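# Close every open drawer, leaving everything else undisturbed

## Task

Push each drawer that is open until it is completely shut, without moving the cabinets or any other object from its starting place; the robot must not tip over or finish leaning, and a drawer only counts if it stays closed by itself once the robot no longer holds it.

## Robot and tools

Robot: TidyBot++, a single-arm mobile robot. The base is 0.54 m long, 0.50 m wide and 0.38 m tall and rolls on four powered casters. It carries one seven-joint arm ending in a two-finger gripper. The shoulder sits 0.12 m ahead of the base centre at 0.68 m height. At the start the arm is folded with the hand pointing down; folded, the hand reaches up to 0.08 m beyond the base front and the elbow can be 1.15 m up. Cameras: base_camera (fixed on the base) and wrist_camera (fisheye, looking along the hand).

Frames: the base frame has its origin on the floor below the base centre, x ahead, y to the left, z up. hand_pose is reported in it, for the point between the finger pads; the hand's z axis runs out along the fingers and the fingers move along its y axis. The odometry frame is wherever the base frame was when the scene began. Heading in base_odometry grows to the left, range -3.142 to 3.142. base_tilt is in degrees, positive when leaning forward or right; odometry and tilt each carry a fixed offset of roughly 1 degree plus noise, and wheel slip is counted as travel.

execute_actions: argument actions is a list holding zero or one action. An action may contain base, joints, or both, plus optional speeds; its motions begin together. base holds exactly one relative offset from where the base last reported itself: translate_m (metres, forward positive, -2 to 2), strafe_m (metres, left positive, -2 to 2) or rotate_rad (radians, counter-clockwise from above positive, -6.3 to 6.3). A base move needing over 8.667 s at its top speed is rejected. joints is a set of absolute targets keyed by name, radians unless noted: joint_1_rad (any angle; whole arm about vertical, positive is clockwise from above, opposite to heading), joint_2_rad (shoulder, -2.249 to 2.249), joint_3_rad (any angle; upper-arm roll), joint_4_rad (elbow, -2.579 to 2.579), joint_5_rad (any angle; forearm roll), joint_6_rad (wrist, -2.099 to 2.099), joint_7_rad (any angle; hand roll, positive counter-clockwise from above when pointing down, 1.57 puts fingers opening left/right), gripper_pos (0 fully open to 1 fully closed; pad gap about 85 x (1 - gripper_pos) mm). Continuous joints take the shorter path, so turn them in steps below half a revolution. speeds caps top speed for that action: translate_m and strafe_m 0.05 to 0.5 m/s, rotate_rad 0.1 to 1.57 rad/s; defaults are the maxima. cameras is a list of base_camera, wrist_camera or all; omitted or null gives all, [] gives none. An unknown key or out-of-range value rejects the whole call with no motion. An empty actions list simply reports state and images. Each action is capped at 15 s.

Arm geometry: with joint_1_rad 0, joint_3_rad 3.14 and joint_5_rad 0 the arm moves in the vertical plane of the base x axis. Segment tilt from vertical (forward positive): upper arm (0.42 m) = joint_2_rad; forearm (0.31 m) = joint_2_rad - joint_4_rad; hand (0.31 m to the hand point) = that minus joint_6_rad. Forward reach from the shoulder is the sum of length x sin(tilt), height above it the sum of length x cos(tilt). A downward-pointing hand can rise to about 0.94 m only near the base.

wait: seconds from 0 to 10; nothing new is commanded, the scene keeps running, and it returns state and images. zoom_image: camera (base_camera or wrist_camera) and region [x0, y0, x1, y1] in pixels of that camera's latest full image, origin top-left, at most 504 x 504. finished_scene: scene, the number of the scene being ended; irreversible, and its result states whether the goal was met and gives the next task. Replying with no tool call ends everything.

Reading results: base_status and joint_status describe how the last accepted action ended. done (base) means the wheels turned the commanded amount, even if slipping. off_target means it stopped short and may still push. contact_stop or time_out means the old target is dropped and it holds in place. A blocked base keeps shoving until timeout and can still say done. joint command not followed, with a cause: line, means a self-collision check withheld the arm targets (the gripper still acts); those targets may be retried on later actions. There is no check against hitting the base. motor_effort gives percent of maximum per motor, peak in brackets, with offsets and noise. Motor temperatures are listed per arm joint; MOTOR HOT appears from 60 °C, and at 75 °C an OVER-TEMPERATURE FAULT lets the arm sag and marks keys limit_stop_at_motor_heat; resend them. ARM HIT means a hard knock against the base or arm. A torque sensor hitting its limit (104.5 N m joints 1-4, 51.3 N m joints 5-7) freezes the arm and gripper 10 s and skips the rest of the call, while the base continues. If a call reports a stop, later calls in the same reply are skipped.

Practical notes: friction leaves joints slightly off target; correct by sending last command + (wanted - read). hand_pose may be off 1-2 cm, so trust images. Joints left out of an action can keep pushing at old targets. The robot holds its last command while you think. Avoid driving the base while the arm is caught on something above about 0.8 m, and avoid strong sideways pushes with a raised hand: both can tip the robot. Retract the arm or back away to undo a lean. Push drawers gently and steadily; slams, knocks, dropped or shoved objects, and moved cabinets are all to be avoided, and the drawer must stay shut after the hand leaves.

Each tool is called after "Request:" in YAML: its name, and indented under it one key for each argument.

## Session

Request:
execute_actions:
  actions:
    - {"joints":{"joint_6_rad":0.3,"gripper_pos":1}}

Request:
execute_actions:
  actions:
    - {"base":{"rotate_rad":3.14}}

Scene clock: 1.43 s.
Motor temperatures (°C, as the motors report them): [26 28 25 24 32 32 36]
base_odometry: x=+0.000 y=+0.000 heading=+0.000 (m, m, rad; odometry frame)
base_tilt: forward=-0.1 right=-0.5 (deg)
base_status: not commanded
joint_positions: joint_1_rad=+0.047 joint_2_rad=-0.347 joint_3_rad=+3.153 joint_4_rad=-2.494 joint_5_rad=+0.032 joint_6_rad=+0.297 joint_7_rad=+1.599 gripper_pos=+0.999
joint_status: all done
motor_effort: joint_1_rad=+0(0) joint_2_rad=-6(7) joint_3_rad=+1(0) joint_4_rad=+18(20) joint_5_rad=-1(1) joint_6_rad=+9(9) joint_7_rad=+0(0) (%)
hand_pose: x=+0.5383 y=-0.0206 z=+0.8203 quat_wxyz=(+0.030, +0.799, +0.002, +0.601) (m; base frame)
pictures: base_camera, wrist_camera
camera_calibration (this result's frames):
wrist_camera: T_world_to_cam=[[-0.0215833, -0.998272, 0.054653, -0.0529163], [-0.261147, -0.0471386, -0.964147, 0.992639], [0.965058, -0.035082, -0.259679, -0.173953], [0, 0, 0, 1]] pos_world=[0.425958, -0.0121358, 0.914771]
Images, in order (width x height): base_camera 644x364, wrist_camera 644x476.

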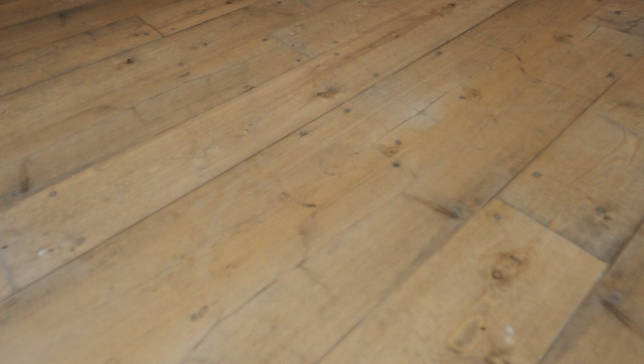

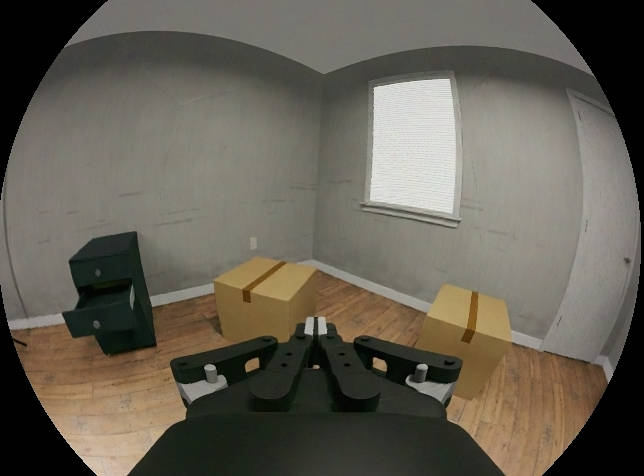

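Scene clock: 4.77 s.
Motor temperatures (°C, as the motors report them): [26 28 25 24 32 32 36]
base_odometry: x=+0.000 y=+0.000 heading=+3.140 (m, m, rad; odometry frame)
base_tilt: forward=-0.1 right=-0.5 (deg)
base_status: done
joint_positions: joint_1_rad=+0.047 joint_2_rad=-0.347 joint_3_rad=+3.153 joint_4_rad=-2.494 joint_5_rad=+0.032 joint_6_rad=+0.297 joint_7_rad=+1.599 gripper_pos=+0.999
joint_status: not commanded
motor_effort: joint_1_rad=+0(1) joint_2_rad=-6(7) joint_3_rad=+0(1) joint_4_rad=+18(19) joint_5_rad=+0(1) joint_6_rad=+9(8) joint_7_rad=-1(1) (%)
hand_pose: x=+0.5383 y=-0.0206 z=+0.8203 quat_wxyz=(+0.030, +0.799, +0.002, +0.601) (m; base frame)
pictures: base_camera, wrist_camera
camera_calibration (this result's frames):
wrist_camera: T_world_to_cam=[[-0.0216124, -0.998272, 0.0546426, -0.0529057], [-0.261148, -0.0471209, -0.964148, 0.99264], [0.965057, -0.0351074, -0.259679, -0.173954], [0, 0, 0, 1]] pos_world=[0.425958, -0.0121472, 0.914771]
Images, in order (width x height): base_camera 644x364, wrist_camera 644x476.

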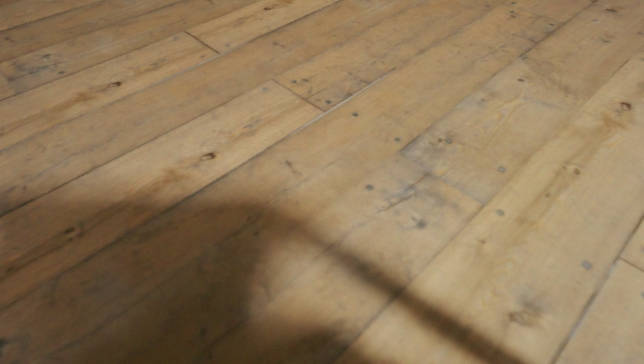

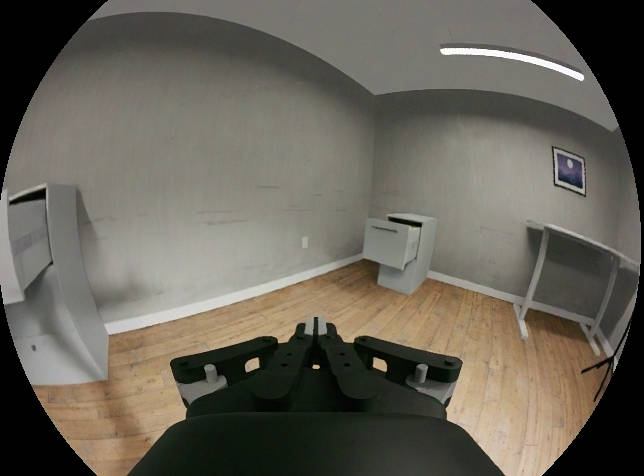

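Request:
execute_actions:
  actions:
    - {"base":{"rotate_rad":0.78},"joints":{"joint_1_rad":0,"joint_5_rad":0,"joint_6_rad":0.5}}

Scene clock: 6.67 s.
Motor temperatures (°C, as the motors report them): [26 28 25 24 32 32 36]
base_odometry: x=+0.000 y=+0.000 heading=-2.363 (m, m, rad; odometry frame)
base_tilt: forward=-0.1 right=-0.5 (deg)
base_status: done
joint_positions: joint_1_rad=+0.007 joint_2_rad=-0.347 joint_3_rad=+3.152 joint_4_rad=-2.494 joint_5_rad=+0.023 joint_6_rad=+0.489 joint_7_rad=+1.599 gripper_pos=+0.999
joint_status: all done
motor_effort: joint_1_rad=+0(1) joint_2_rad=-6(8) joint_3_rad=+1(2) joint_4_rad=+19(21) joint_5_rad=-1(3) joint_6_rad=+9(10) joint_7_rad=-1(0) (%)
hand_pose: x=+0.5498 y=-0.0033 z=+0.8795 quat_wxyz=(+0.017, +0.737, +0.014, +0.676) (m; base frame)
pictures: base_camera, wrist_camera
camera_calibration (this result's frames):
wrist_camera: T_world_to_cam=[[0.0080877, -0.998699, 0.0503397, -0.05111], [-0.0691585, -0.0507795, -0.996312, 0.976259], [0.997573, 0.00457645, -0.0694793, -0.354125], [0, 0, 0, 1]] pos_world=[0.421195, 0.000150977, 0.950627]
Images, in order (width x height): base_camera 644x364, wrist_camera 644x476.

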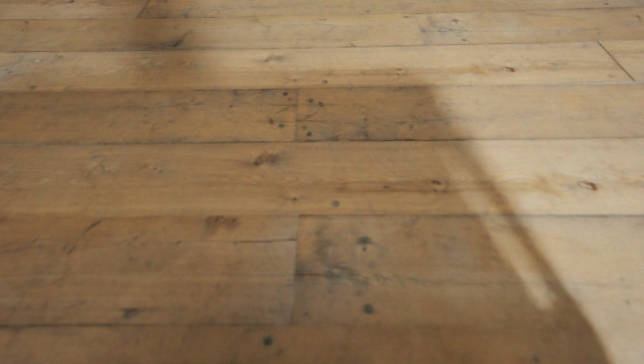

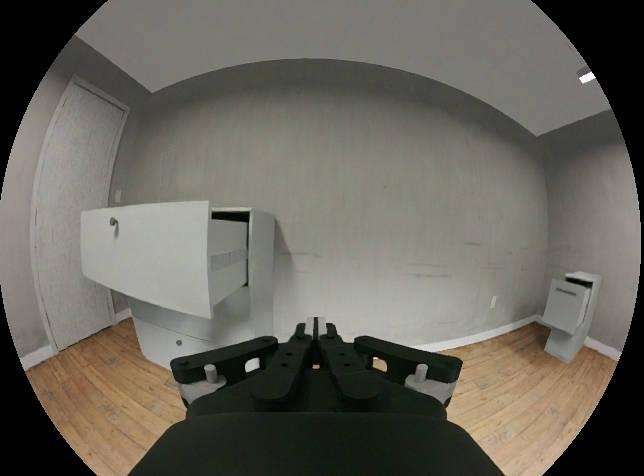

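Request:
execute_actions:
  actions:
    - {"base":{"strafe_m":0.65},"joints":{"joint_6_rad":0.3}}
  cameras: ["wrist_camera"]

Request:
execute_actions:
  actions:
    - {"base":{"translate_m":0.55},"speeds":{"translate_m":0.1}}

Scene clock: 9.57 s.
Motor temperatures (°C, as the motors report them): [26 28 25 24 32 32 36]
base_odometry: x=+0.457 y=-0.462 heading=-2.363 (m, m, rad; odometry frame)
base_tilt: forward=-0.1 right=-0.5 (deg)
base_status: done
joint_positions: joint_1_rad=+0.007 joint_2_rad=-0.347 joint_3_rad=+3.152 joint_4_rad=-2.497 joint_5_rad=+0.023 joint_6_rad=+0.308 joint_7_rad=+1.599 gripper_pos=+0.999
joint_status: all done
motor_effort: joint_1_rad=+0(1) joint_2_rad=-6(7) joint_3_rad=+1(2) joint_4_rad=+19(21) joint_5_rad=+0(1) joint_6_rad=+9(10) joint_7_rad=+0(1) (%)
hand_pose: x=+0.5391 y=-0.0041 z=+0.8222 quat_wxyz=(+0.016, +0.796, +0.014, +0.605) (m; base frame)
pictures: wrist_camera
camera_calibration (this result's frames):
wrist_camera: T_world_to_cam=[[0.0140668, -0.998786, 0.0471998, -0.0496478], [-0.251144, -0.0492204, -0.966698, 0.992147], [0.967848, 0.00174443, -0.251531, -0.181698], [0, 0, 0, 1]] pos_world=[0.425726, -0.000436653, 0.915747]
Images, in order (width x height): wrist_camera 644x476.

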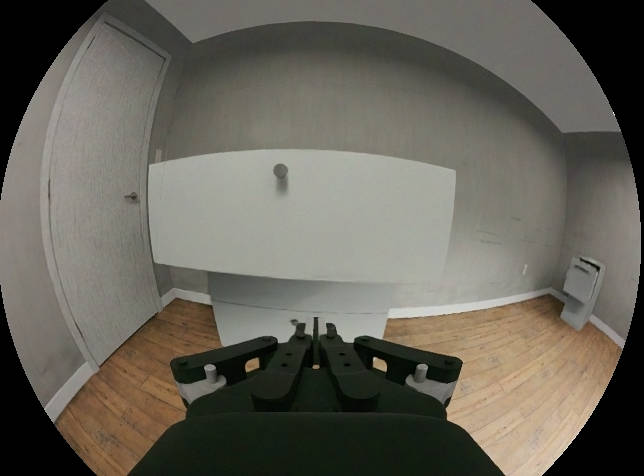

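Scene clock: 15.63 s.
Motor temperatures (°C, as the motors report them): [26 28 25 24 32 32 36]
base_odometry: x=+0.065 y=-0.849 heading=-2.363 (m, m, rad; odometry frame)
base_tilt: forward=-0.1 right=-0.5 (deg)
base_status: done
joint_positions: joint_1_rad=+0.003 joint_2_rad=-0.355 joint_3_rad=+3.154 joint_4_rad=-2.504 joint_5_rad=+0.017 joint_6_rad=+0.305 joint_7_rad=+1.599 gripper_pos=+0.999
joint_status: not commanded
motor_effort: joint_1_rad=+0(4) joint_2_rad=-6(10) joint_3_rad=+0(3) joint_4_rad=+19(29) joint_5_rad=-1(0) joint_6_rad=+9(12) joint_7_rad=+0(0) (%)
hand_pose: x=+0.5358 y=-0.0036 z=+0.8207 quat_wxyz=(+0.014, +0.797, +0.012, +0.604) (m; base frame)
pictures: base_camera, wrist_camera
camera_calibration (this result's frames):
wrist_camera: T_world_to_cam=[[0.0135657, -0.999037, 0.0417216, -0.0442893], [-0.2529, -0.0437969, -0.966501, 0.99068], [0.967397, 0.00255983, -0.25325, -0.177245], [0, 0, 0, 1]] pos_world=[0.42261, -0.000404203, 0.914454]
Images, in order (width x height): base_camera 644x364, wrist_camera 644x476.

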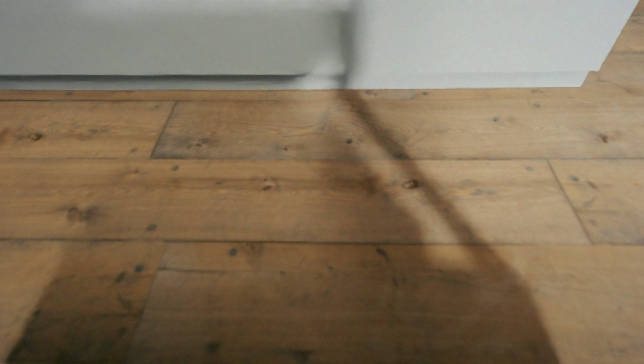

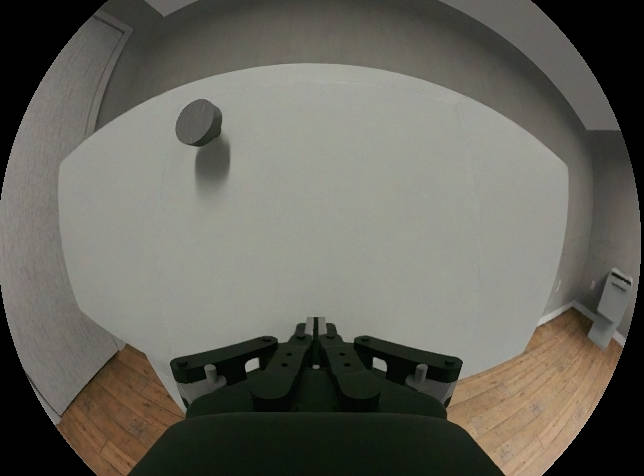

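Request:
execute_actions:
  actions:
    - {"base":{"translate_m":0.16},"speeds":{"translate_m":0.07}}
  cameras: ["wrist_camera"]

Scene clock: 18.57 s.
Motor temperatures (°C, as the motors report them): [26 28 25 24 32 32 36]
base_odometry: x=-0.049 y=-0.962 heading=-2.363 (m, m, rad; odometry frame)
base_tilt: forward=-0.1 right=-0.5 (deg)
base_status: done
joint_positions: joint_1_rad=+0.001 joint_2_rad=-0.358 joint_3_rad=+3.154 joint_4_rad=-2.504 joint_5_rad=+0.017 joint_6_rad=+0.303 joint_7_rad=+1.599 gripper_pos=+0.999
joint_status: not commanded
motor_effort: joint_1_rad=+0(4) joint_2_rad=-6(7) joint_3_rad=+0(3) joint_4_rad=+19(29) joint_5_rad=-1(1) joint_6_rad=+9(12) joint_7_rad=+0(1) (%)
hand_pose: x=+0.5354 y=-0.0027 z=+0.8215 quat_wxyz=(+0.013, +0.796, +0.013, +0.605) (m; base frame)
pictures: wrist_camera
camera_calibration (this result's frames):
wrist_camera: T_world_to_cam=[[0.0154652, -0.999033, 0.0411521, -0.0439587], [-0.251458, -0.0437203, -0.96688, 0.990964], [0.967745, 0.00460503, -0.251891, -0.177991], [0, 0, 0, 1]] pos_world=[0.422115, 0.000228685, 0.915119]
Images, in order (width x height): wrist_camera 644x476.

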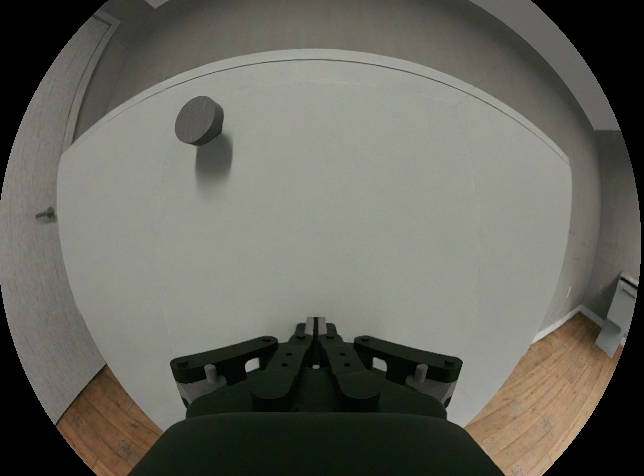

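Looks flush; small extra push, then move on.

Request:
execute_actions:
  actions:
    - {"base":{"translate_m":0.015},"speeds":{"translate_m":0.05}}
  cameras: []

Request:
execute_actions:
  actions:
    - {"base":{"translate_m":-0.06}}
  cameras: []

Request:
execute_actions:
  actions:
    - {"base":{"rotate_rad":-1.571}}
  cameras: []

Request:
execute_actions:
  actions:
    - {"base":{"translate_m":0.8},"joints":{"joint_2_rad":1.45,"joint_4_rad":-1.07,"joint_6_rad":0.95}}
  cameras: ["wrist_camera"]

Scene clock: 19.87 s.
Motor temperatures (°C, as the motors report them): [26 28 25 24 32 32 36]
base_odometry: x=-0.059 y=-0.972 heading=-2.363 (m, m, rad; odometry frame)
base_tilt: forward=-0.1 right=-0.5 (deg)
base_status: done
joint_positions: joint_1_rad=+0.001 joint_2_rad=-0.378 joint_3_rad=+3.154 joint_4_rad=-2.516 joint_5_rad=+0.017 joint_6_rad=+0.301 joint_7_rad=+1.599 gripper_pos=+0.999
joint_status: not commanded
motor_effort: joint_1_rad=-1(2) joint_2_rad=+1(11) joint_3_rad=+0(1) joint_4_rad=+24(29) joint_5_rad=+0(1) joint_6_rad=+11(12) joint_7_rad=+0(0) (%)
hand_pose: x=+0.5292 y=-0.0027 z=+0.8218 quat_wxyz=(+0.013, +0.795, +0.013, +0.607) (m; base frame)
pictures: none
No camera images: the call's "cameras" was empty. Leave "cameras" out to get every camera's image.

Scene clock: 20.93 s.
Motor temperatures (°C, as the motors report them): [26 28 25 24 32 32 36]
base_odometry: x=-0.016 y=-0.930 heading=-2.363 (m, m, rad; odometry frame)
base_tilt: forward=-0.1 right=-0.5 (deg)
base_status: done
joint_positions: joint_1_rad=+0.001 joint_2_rad=-0.349 joint_3_rad=+3.154 joint_4_rad=-2.498 joint_5_rad=+0.017 joint_6_rad=+0.301 joint_7_rad=+1.599 gripper_pos=+0.999
joint_status: not commanded
motor_effort: joint_1_rad=+0(1) joint_2_rad=-6(9) joint_3_rad=+1(1) joint_4_rad=+19(23) joint_5_rad=+0(1) joint_6_rad=+9(10) joint_7_rad=-1(0) (%)
hand_pose: x=+0.5378 y=-0.0028 z=+0.8204 quat_wxyz=(+0.013, +0.798, +0.013, +0.603) (m; base frame)
pictures: none
No camera images: the call's "cameras" was empty. Leave "cameras" out to get every camera's image.

Scene clock: 23.27 s.
Motor temperatures (°C, as the motors report them): [26 28 25 24 32 32 36]
base_odometry: x=-0.016 y=-0.930 heading=+2.349 (m, m, rad; odometry frame)
base_tilt: forward=-0.1 right=-0.5 (deg)
base_status: done
joint_positions: joint_1_rad=+0.001 joint_2_rad=-0.349 joint_3_rad=+3.154 joint_4_rad=-2.498 joint_5_rad=+0.017 joint_6_rad=+0.301 joint_7_rad=+1.599 gripper_pos=+0.999
joint_status: not commanded
motor_effort: joint_1_rad=+0(2) joint_2_rad=-7(7) joint_3_rad=+1(2) joint_4_rad=+18(18) joint_5_rad=-1(2) joint_6_rad=+9(9) joint_7_rad=-1(0) (%)
hand_pose: x=+0.5378 y=-0.0030 z=+0.8204 quat_wxyz=(+0.013, +0.798, +0.013, +0.603) (m; base frame)
pictures: none
No camera images: the call's "cameras" was empty. Leave "cameras" out to get every camera's image.

Scene clock: 26.23 s.
Motor temperatures (°C, as the motors report them): [26 28 25 24 32 32 36]
base_odometry: x=-0.578 y=-0.360 heading=+2.349 (m, m, rad; odometry frame)
base_tilt: forward=+0.0 right=-0.5 (deg)
base_status: done
joint_positions: joint_1_rad=+0.001 joint_2_rad=+1.438 joint_3_rad=+3.154 joint_4_rad=-1.089 joint_5_rad=+0.017 joint_6_rad=+0.925 joint_7_rad=+1.599 gripper_pos=+0.999
joint_status: all done
motor_effort: joint_1_rad=-1(0) joint_2_rad=-51(53) joint_3_rad=+0(1) joint_4_rad=+14(20) joint_5_rad=-1(2) joint_6_rad=+9(10) joint_7_rad=-1(1) (%)
hand_pose: x=+1.0283 y=+0.0007 z=+0.4702 quat_wxyz=(+0.014, +0.718, +0.022, +0.695) (m; base frame)
pictures: wrist_camera
camera_calibration (this result's frames):
wrist_camera: T_world_to_cam=[[0.0217461, -0.998131, 0.0571084, -0.0476599], [-0.0143151, -0.0574269, -0.998247, 0.54631], [0.999661, 0.0208905, -0.0155371, -0.887454], [0, 0, 0, 1]] pos_world=[0.89601, 0.00234145, 0.534286]
Images, in order (width x height): wrist_camera 644x476.

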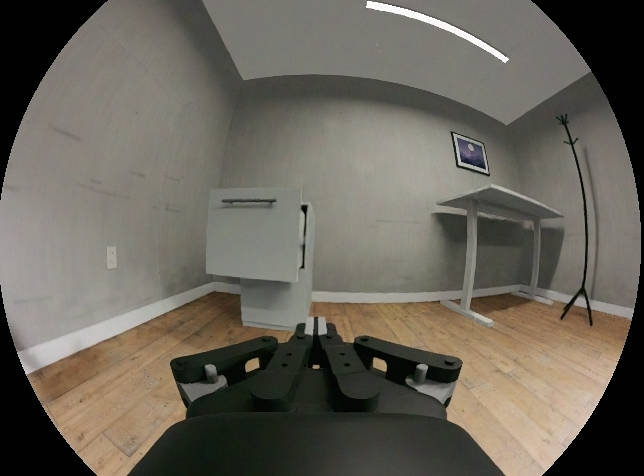

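Request:
execute_actions:
  actions:
    - {"base":{"strafe_m":0.25}}
  cameras: []

Request:
execute_actions:
  actions:
    - {"base":{"translate_m":0.5}}
  cameras: []

Request:
execute_actions:
  actions:
    - {"base":{"translate_m":0.38},"speeds":{"translate_m":0.1}}
  cameras: ["wrist_camera"]

Scene clock: 28.43 s.
Motor temperatures (°C, as the motors report them): [26 28 25 24 32 32 36]
base_odometry: x=-0.756 y=-0.535 heading=+2.349 (m, m, rad; odometry frame)
base_tilt: forward=+0.0 right=-0.6 (deg)
base_status: done
joint_positions: joint_1_rad=-0.008 joint_2_rad=+1.438 joint_3_rad=+3.154 joint_4_rad=-1.089 joint_5_rad=+0.017 joint_6_rad=+0.925 joint_7_rad=+1.599 gripper_pos=+0.999
joint_status: not commanded
motor_effort: joint_1_rad=+0(4) joint_2_rad=-51(53) joint_3_rad=-1(2) joint_4_rad=+14(15) joint_5_rad=-1(2) joint_6_rad=+9(9) joint_7_rad=+0(1) (%)
hand_pose: x=+1.0283 y=+0.0082 z=+0.4705 quat_wxyz=(+0.011, +0.718, +0.025, +0.696) (m; base frame)
pictures: none
No camera images: the call's "cameras" was empty. Leave "cameras" out to get every camera's image.

Scene clock: 30.80 s.
Motor temperatures (°C, as the motors report them): [26 28 25 24 32 32 36]
base_odometry: x=-1.107 y=-0.179 heading=+2.349 (m, m, rad; odometry frame)
base_tilt: forward=+0.0 right=-0.6 (deg)
base_status: done
joint_positions: joint_1_rad=-0.008 joint_2_rad=+1.439 joint_3_rad=+3.154 joint_4_rad=-1.084 joint_5_rad=+0.017 joint_6_rad=+0.926 joint_7_rad=+1.599 gripper_pos=+0.999
joint_status: not commanded
motor_effort: joint_1_rad=+0(1) joint_2_rad=-51(55) joint_3_rad=+0(1) joint_4_rad=+14(16) joint_5_rad=+0(1) joint_6_rad=+9(10) joint_7_rad=+0(1) (%)
hand_pose: x=+1.0296 y=+0.0083 z=+0.4728 quat_wxyz=(+0.011, +0.716, +0.025, +0.698) (m; base frame)
pictures: none
No camera images: the call's "cameras" was empty. Leave "cameras" out to get every camera's image.

Scene clock: 35.17 s.
Motor temperatures (°C, as the motors report them): [26 28 25 24 32 32 36]
base_odometry: x=-1.374 y=+0.092 heading=+2.349 (m, m, rad; odometry frame)
base_tilt: forward=+0.0 right=-0.5 (deg)
base_status: done
joint_positions: joint_1_rad=-0.001 joint_2_rad=+1.443 joint_3_rad=+3.154 joint_4_rad=-1.081 joint_5_rad=+0.017 joint_6_rad=+0.948 joint_7_rad=+1.599 gripper_pos=+0.999
joint_status: not commanded
motor_effort: joint_1_rad=+0(3) joint_2_rad=-52(54) joint_3_rad=+0(1) joint_4_rad=+14(29) joint_5_rad=-1(1) joint_6_rad=+9(9) joint_7_rad=+0(0) (%)
hand_pose: x=+1.0297 y=+0.0024 z=+0.4776 quat_wxyz=(+0.013, +0.709, +0.022, +0.705) (m; base frame)
pictures: wrist_camera
camera_calibration (this result's frames):
wrist_camera: T_world_to_cam=[[0.0224209, -0.998103, 0.0573406, -0.0471757], [0.0130852, -0.0570571, -0.998285, 0.525591], [0.999663, 0.0231327, 0.0117811, -0.901783], [0, 0, 0, 1]] pos_world=[0.895659, 0.00376323, 0.538019]
Images, in order (width x height): wrist_camera 644x476.

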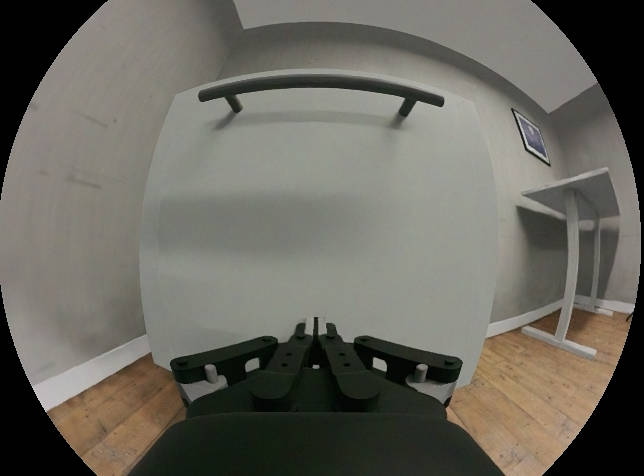

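Request:
execute_actions:
  actions:
    - {"base":{"translate_m":0.06},"speeds":{"translate_m":0.05}}
  cameras: ["wrist_camera"]

Scene clock: 36.97 s.
Motor temperatures (°C, as the motors report them): [26 28 25 24 32 32 36]
base_odometry: x=-1.416 y=+0.134 heading=+2.349 (m, m, rad; odometry frame)
base_tilt: forward=+0.0 right=-0.5 (deg)
base_status: done
joint_positions: joint_1_rad=+0.000 joint_2_rad=+1.443 joint_3_rad=+3.154 joint_4_rad=-1.082 joint_5_rad=+0.016 joint_6_rad=+0.951 joint_7_rad=+1.599 gripper_pos=+0.999
joint_status: not commanded
motor_effort: joint_1_rad=+0(3) joint_2_rad=-51(55) joint_3_rad=+0(2) joint_4_rad=+14(21) joint_5_rad=+0(1) joint_6_rad=+9(10) joint_7_rad=-1(0) (%)
hand_pose: x=+1.0294 y=+0.0017 z=+0.4777 quat_wxyz=(+0.014, +0.708, +0.022, +0.706) (m; base frame)
pictures: wrist_camera
camera_calibration (this result's frames):
wrist_camera: T_world_to_cam=[[0.0215091, -0.998126, 0.0572862, -0.046931], [0.0148959, -0.0569731, -0.998265, 0.523765], [0.999658, 0.0223251, 0.0136426, -0.902415], [0, 0, 0, 1]] pos_world=[0.895314, 0.00314396, 0.537856]
Images, in order (width x height): wrist_camera 644x476.

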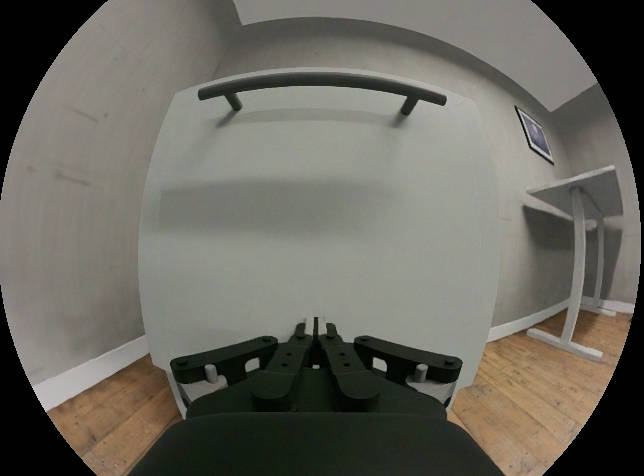

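Request:
execute_actions:
  actions:
    - {"base":{"translate_m":0.04},"speeds":{"translate_m":0.05}}
  cameras: ["wrist_camera"]

Scene clock: 38.37 s.
Motor temperatures (°C, as the motors report them): [26 28 25 24 32 32 36]
base_odometry: x=-1.444 y=+0.162 heading=+2.350 (m, m, rad; odometry frame)
base_tilt: forward=-0.1 right=-0.5 (deg)
base_status: done
joint_positions: joint_1_rad=+0.000 joint_2_rad=+1.443 joint_3_rad=+3.154 joint_4_rad=-1.144 joint_5_rad=+0.016 joint_6_rad=+1.038 joint_7_rad=+1.599 gripper_pos=+0.999
joint_status: not commanded
motor_effort: joint_1_rad=+0(2) joint_2_rad=-50(56) joint_3_rad=-1(1) joint_4_rad=+27(32) joint_5_rad=+0(1) joint_6_rad=-3(9) joint_7_rad=-1(1) (%)
hand_pose: x=+1.0130 y=+0.0018 z=+0.4746 quat_wxyz=(+0.013, +0.699, +0.022, +0.714) (m; base frame)
pictures: wrist_camera
camera_calibration (this result's frames):
wrist_camera: T_world_to_cam=[[0.0210293, -0.998174, 0.056626, -0.0455084], [0.0393271, -0.0557688, -0.997669, 0.495876], [0.999005, 0.0232072, 0.0380825, -0.896885], [0, 0, 0, 1]] pos_world=[0.877449, 0.00304332, 0.531453]
Images, in order (width x height): wrist_camera 644x476.

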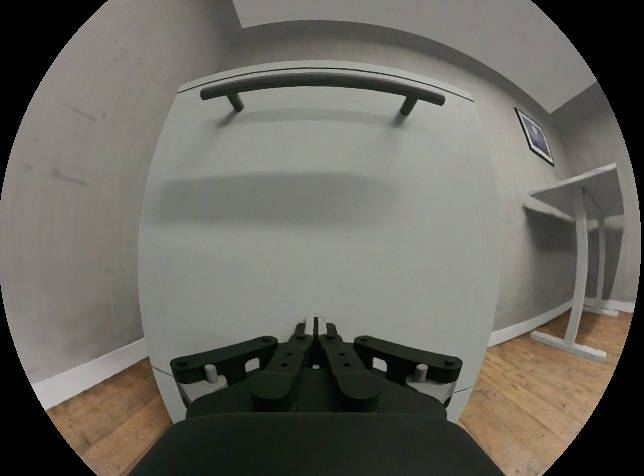

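Request:
execute_actions:
  actions:
    - {"base":{"translate_m":-0.85}}
  cameras: []

Request:
execute_actions:
  actions:
    - {"base":{"rotate_rad":-1.571},"joints":{"joint_2_rad":1.7,"joint_4_rad":-0.9,"joint_6_rad":0.95}}
  cameras: []

Request:
execute_actions:
  actions:
    - {"base":{"translate_m":0.7}}
  cameras: ["wrist_camera"]

Scene clock: 41.80 s.
Motor temperatures (°C, as the motors report them): [26 29 25 24 32 32 36]
base_odometry: x=-0.847 y=-0.443 heading=+2.350 (m, m, rad; odometry frame)
base_tilt: forward=-0.1 right=-0.5 (deg)
base_status: done
joint_positions: joint_1_rad=+0.000 joint_2_rad=+1.445 joint_3_rad=+3.154 joint_4_rad=-1.071 joint_5_rad=+0.016 joint_6_rad=+0.972 joint_7_rad=+1.599 gripper_pos=+0.999
joint_status: not commanded
motor_effort: joint_1_rad=+0(4) joint_2_rad=-53(53) joint_3_rad=+0(1) joint_4_rad=+14(25) joint_5_rad=-1(0) joint_6_rad=+9(9) joint_7_rad=-1(0) (%)
hand_pose: x=+1.0317 y=+0.0017 z=+0.4877 quat_wxyz=(+0.014, +0.697, +0.022, +0.716) (m; base frame)
pictures: none
No camera images: the call's "cameras" was empty. Leave "cameras" out to get every camera's image.

Scene clock: 44.53 s.
Motor temperatures (°C, as the motors report them): [26 29 25 24 32 32 36]
base_odometry: x=-0.847 y=-0.443 heading=+0.779 (m, m, rad; odometry frame)
base_tilt: forward=+0.0 right=-0.5 (deg)
base_status: done
joint_positions: joint_1_rad=+0.001 joint_2_rad=+1.687 joint_3_rad=+3.157 joint_4_rad=-0.905 joint_5_rad=+0.015 joint_6_rad=+0.969 joint_7_rad=+1.599 gripper_pos=+0.999
joint_status: all done
motor_effort: joint_1_rad=+0(10) joint_2_rad=-51(53) joint_3_rad=+0(3) joint_4_rad=+14(15) joint_5_rad=-1(1) joint_6_rad=+9(10) joint_7_rad=-1(1) (%)
hand_pose: x=+1.0119 y=+0.0006 z=+0.3482 quat_wxyz=(+0.014, +0.725, +0.023, +0.688) (m; base frame)
pictures: none
No camera images: the call's "cameras" was empty. Leave "cameras" out to get every camera's image.

Scene clock: 47.30 s.
Motor temperatures (°C, as the motors report them): [26 29 25 24 32 32 36]
base_odometry: x=-0.348 y=+0.048 heading=+0.778 (m, m, rad; odometry frame)
base_tilt: forward=+0.0 right=-0.5 (deg)
base_status: done
joint_positions: joint_1_rad=+0.001 joint_2_rad=+1.689 joint_3_rad=+3.157 joint_4_rad=-0.905 joint_5_rad=+0.015 joint_6_rad=+0.969 joint_7_rad=+1.599 gripper_pos=+0.999
joint_status: not commanded
motor_effort: joint_1_rad=+0(1) joint_2_rad=-51(53) joint_3_rad=-1(1) joint_4_rad=+14(14) joint_5_rad=-1(1) joint_6_rad=+9(9) joint_7_rad=-1(1) (%)
hand_pose: x=+1.0115 y=+0.0006 z=+0.3471 quat_wxyz=(+0.014, +0.725, +0.023, +0.688) (m; base frame)
pictures: wrist_camera
camera_calibration (this result's frames):
wrist_camera: T_world_to_cam=[[0.0246569, -0.998012, 0.0580005, -0.0436398], [-0.0355168, -0.058856, -0.997634, 0.444401], [0.999065, 0.0225386, -0.0368974, -0.864506], [0, 0, 0, 1]] pos_world=[0.880558, 0.00208739, 0.413983]
Images, in order (width x height): wrist_camera 644x476.

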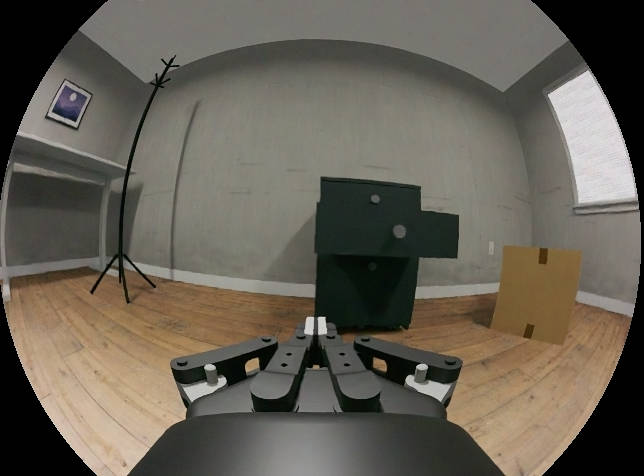

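Request:
execute_actions:
  actions:
    - {"base":{"strafe_m":-0.12},"joints":{"joint_2_rad":1.58,"joint_6_rad":0.89}}
  cameras: []

Request:
execute_actions:
  actions:
    - {"base":{"translate_m":0.5},"speeds":{"translate_m":0.1}}
  cameras: ["wrist_camera"]

Scene clock: 49.10 s.
Motor temperatures (°C, as the motors report them): [26 29 25 24 32 32 36]
base_odometry: x=-0.264 y=-0.037 heading=+0.778 (m, m, rad; odometry frame)
base_tilt: forward=+0.0 right=-0.5 (deg)
base_status: done
joint_positions: joint_1_rad=+0.005 joint_2_rad=+1.576 joint_3_rad=+3.157 joint_4_rad=-0.905 joint_5_rad=+0.015 joint_6_rad=+0.915 joint_7_rad=+1.599 gripper_pos=+0.999
joint_status: all done
motor_effort: joint_1_rad=+0(5) joint_2_rad=-52(56) joint_3_rad=+0(2) joint_4_rad=+15(15) joint_5_rad=-1(2) joint_6_rad=+9(10) joint_7_rad=-1(1) (%)
hand_pose: x=+1.0439 y=-0.0037 z=+0.4323 quat_wxyz=(+0.017, +0.705, +0.021, +0.708) (m; base frame)
pictures: none
No camera images: the call's "cameras" was empty. Leave "cameras" out to get every camera's image.

Scene clock: 54.67 s.
Motor temperatures (°C, as the motors report them): [26 29 25 24 32 32 36]
base_odometry: x=+0.093 y=+0.314 heading=+0.778 (m, m, rad; odometry frame)
base_tilt: forward=+0.0 right=-0.6 (deg)
base_status: done
joint_positions: joint_1_rad=+0.005 joint_2_rad=+1.577 joint_3_rad=+3.157 joint_4_rad=-0.905 joint_5_rad=+0.015 joint_6_rad=+0.913 joint_7_rad=+1.599 gripper_pos=+0.999
joint_status: not commanded
motor_effort: joint_1_rad=+0(3) joint_2_rad=-52(56) joint_3_rad=+0(2) joint_4_rad=+15(18) joint_5_rad=-1(1) joint_6_rad=+9(10) joint_7_rad=-1(1) (%)
hand_pose: x=+1.0436 y=-0.0037 z=+0.4308 quat_wxyz=(+0.016, +0.706, +0.021, +0.707) (m; base frame)
pictures: wrist_camera
camera_calibration (this result's frames):
wrist_camera: T_world_to_cam=[[0.0159303, -0.998069, 0.0600303, -0.0453247], [0.0190961, -0.0597233, -0.998032, 0.471948], [0.999691, 0.0170453, 0.0181078, -0.917749], [0, 0, 0, 1]] pos_world=[0.909175, -0.00140764, 0.490359]
Images, in order (width x height): wrist_camera 644x476.

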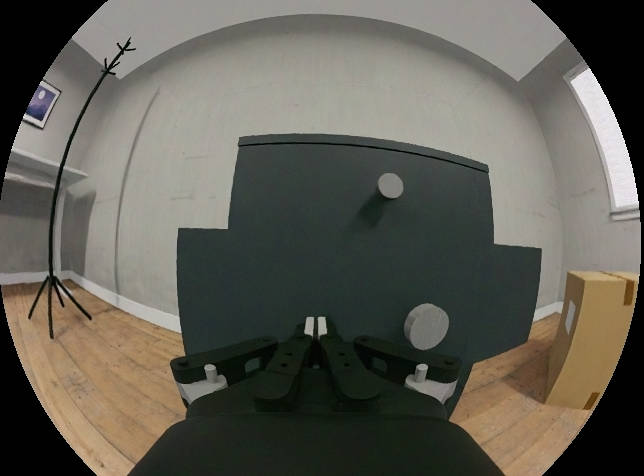

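Request:
execute_actions:
  actions:
    - {"base":{"translate_m":0.108},"speeds":{"translate_m":0.06}}
  cameras: ["wrist_camera"]

Scene clock: 57.13 s.
Motor temperatures (°C, as the motors report them): [26 29 25 24 32 32 36]
base_odometry: x=+0.170 y=+0.390 heading=+0.778 (m, m, rad; odometry frame)
base_tilt: forward=+0.0 right=-0.5 (deg)
base_status: done
joint_positions: joint_1_rad=+0.005 joint_2_rad=+1.578 joint_3_rad=+3.157 joint_4_rad=-0.905 joint_5_rad=+0.015 joint_6_rad=+0.913 joint_7_rad=+1.599 gripper_pos=+0.999
joint_status: not commanded
motor_effort: joint_1_rad=-1(3) joint_2_rad=-53(58) joint_3_rad=-1(1) joint_4_rad=+16(22) joint_5_rad=+0(1) joint_6_rad=+8(9) joint_7_rad=-1(1) (%)
hand_pose: x=+1.0434 y=-0.0037 z=+0.4304 quat_wxyz=(+0.016, +0.707, +0.021, +0.707) (m; base frame)
pictures: wrist_camera
camera_calibration (this result's frames):
wrist_camera: T_world_to_cam=[[0.0160072, -0.998069, 0.0600181, -0.0453314], [0.0185346, -0.0597193, -0.998043, 0.472152], [0.9997, 0.0170883, 0.0175429, -0.917368], [0, 0, 0, 1]] pos_world=[0.909067, -0.00137099, 0.490042]
Images, in order (width x height): wrist_camera 644x476.

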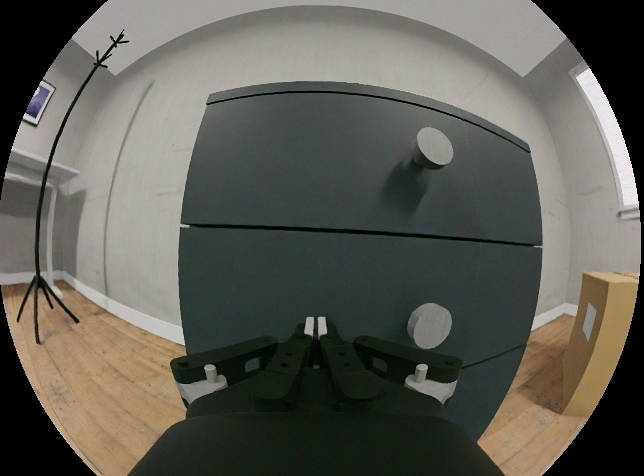

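Request:
execute_actions:
  actions:
    - {"base":{"translate_m":-0.05}}
  cameras: []

Request:
finished_scene:
  scene: 2

Scene clock: 58.33 s.
Motor temperatures (°C, as the motors report them): [26 29 25 24 32 32 36]
base_odometry: x=+0.134 y=+0.355 heading=+0.779 (m, m, rad; odometry frame)
base_tilt: forward=+0.0 right=-0.5 (deg)
base_status: done
joint_positions: joint_1_rad=+0.005 joint_2_rad=+1.578 joint_3_rad=+3.157 joint_4_rad=-0.905 joint_5_rad=+0.015 joint_6_rad=+0.913 joint_7_rad=+1.599 gripper_pos=+0.999
joint_status: not commanded
motor_effort: joint_1_rad=-1(2) joint_2_rad=-53(54) joint_3_rad=-1(1) joint_4_rad=+15(17) joint_5_rad=+0(1) joint_6_rad=+9(9) joint_7_rad=+0(0) (%)
hand_pose: x=+1.0434 y=-0.0035 z=+0.4305 quat_wxyz=(+0.016, +0.707, +0.021, +0.707) (m; base frame)
pictures: none
No camera images: the call's "cameras" was empty. Leave "cameras" out to get every camera's image.

The scene is finished: the task was done.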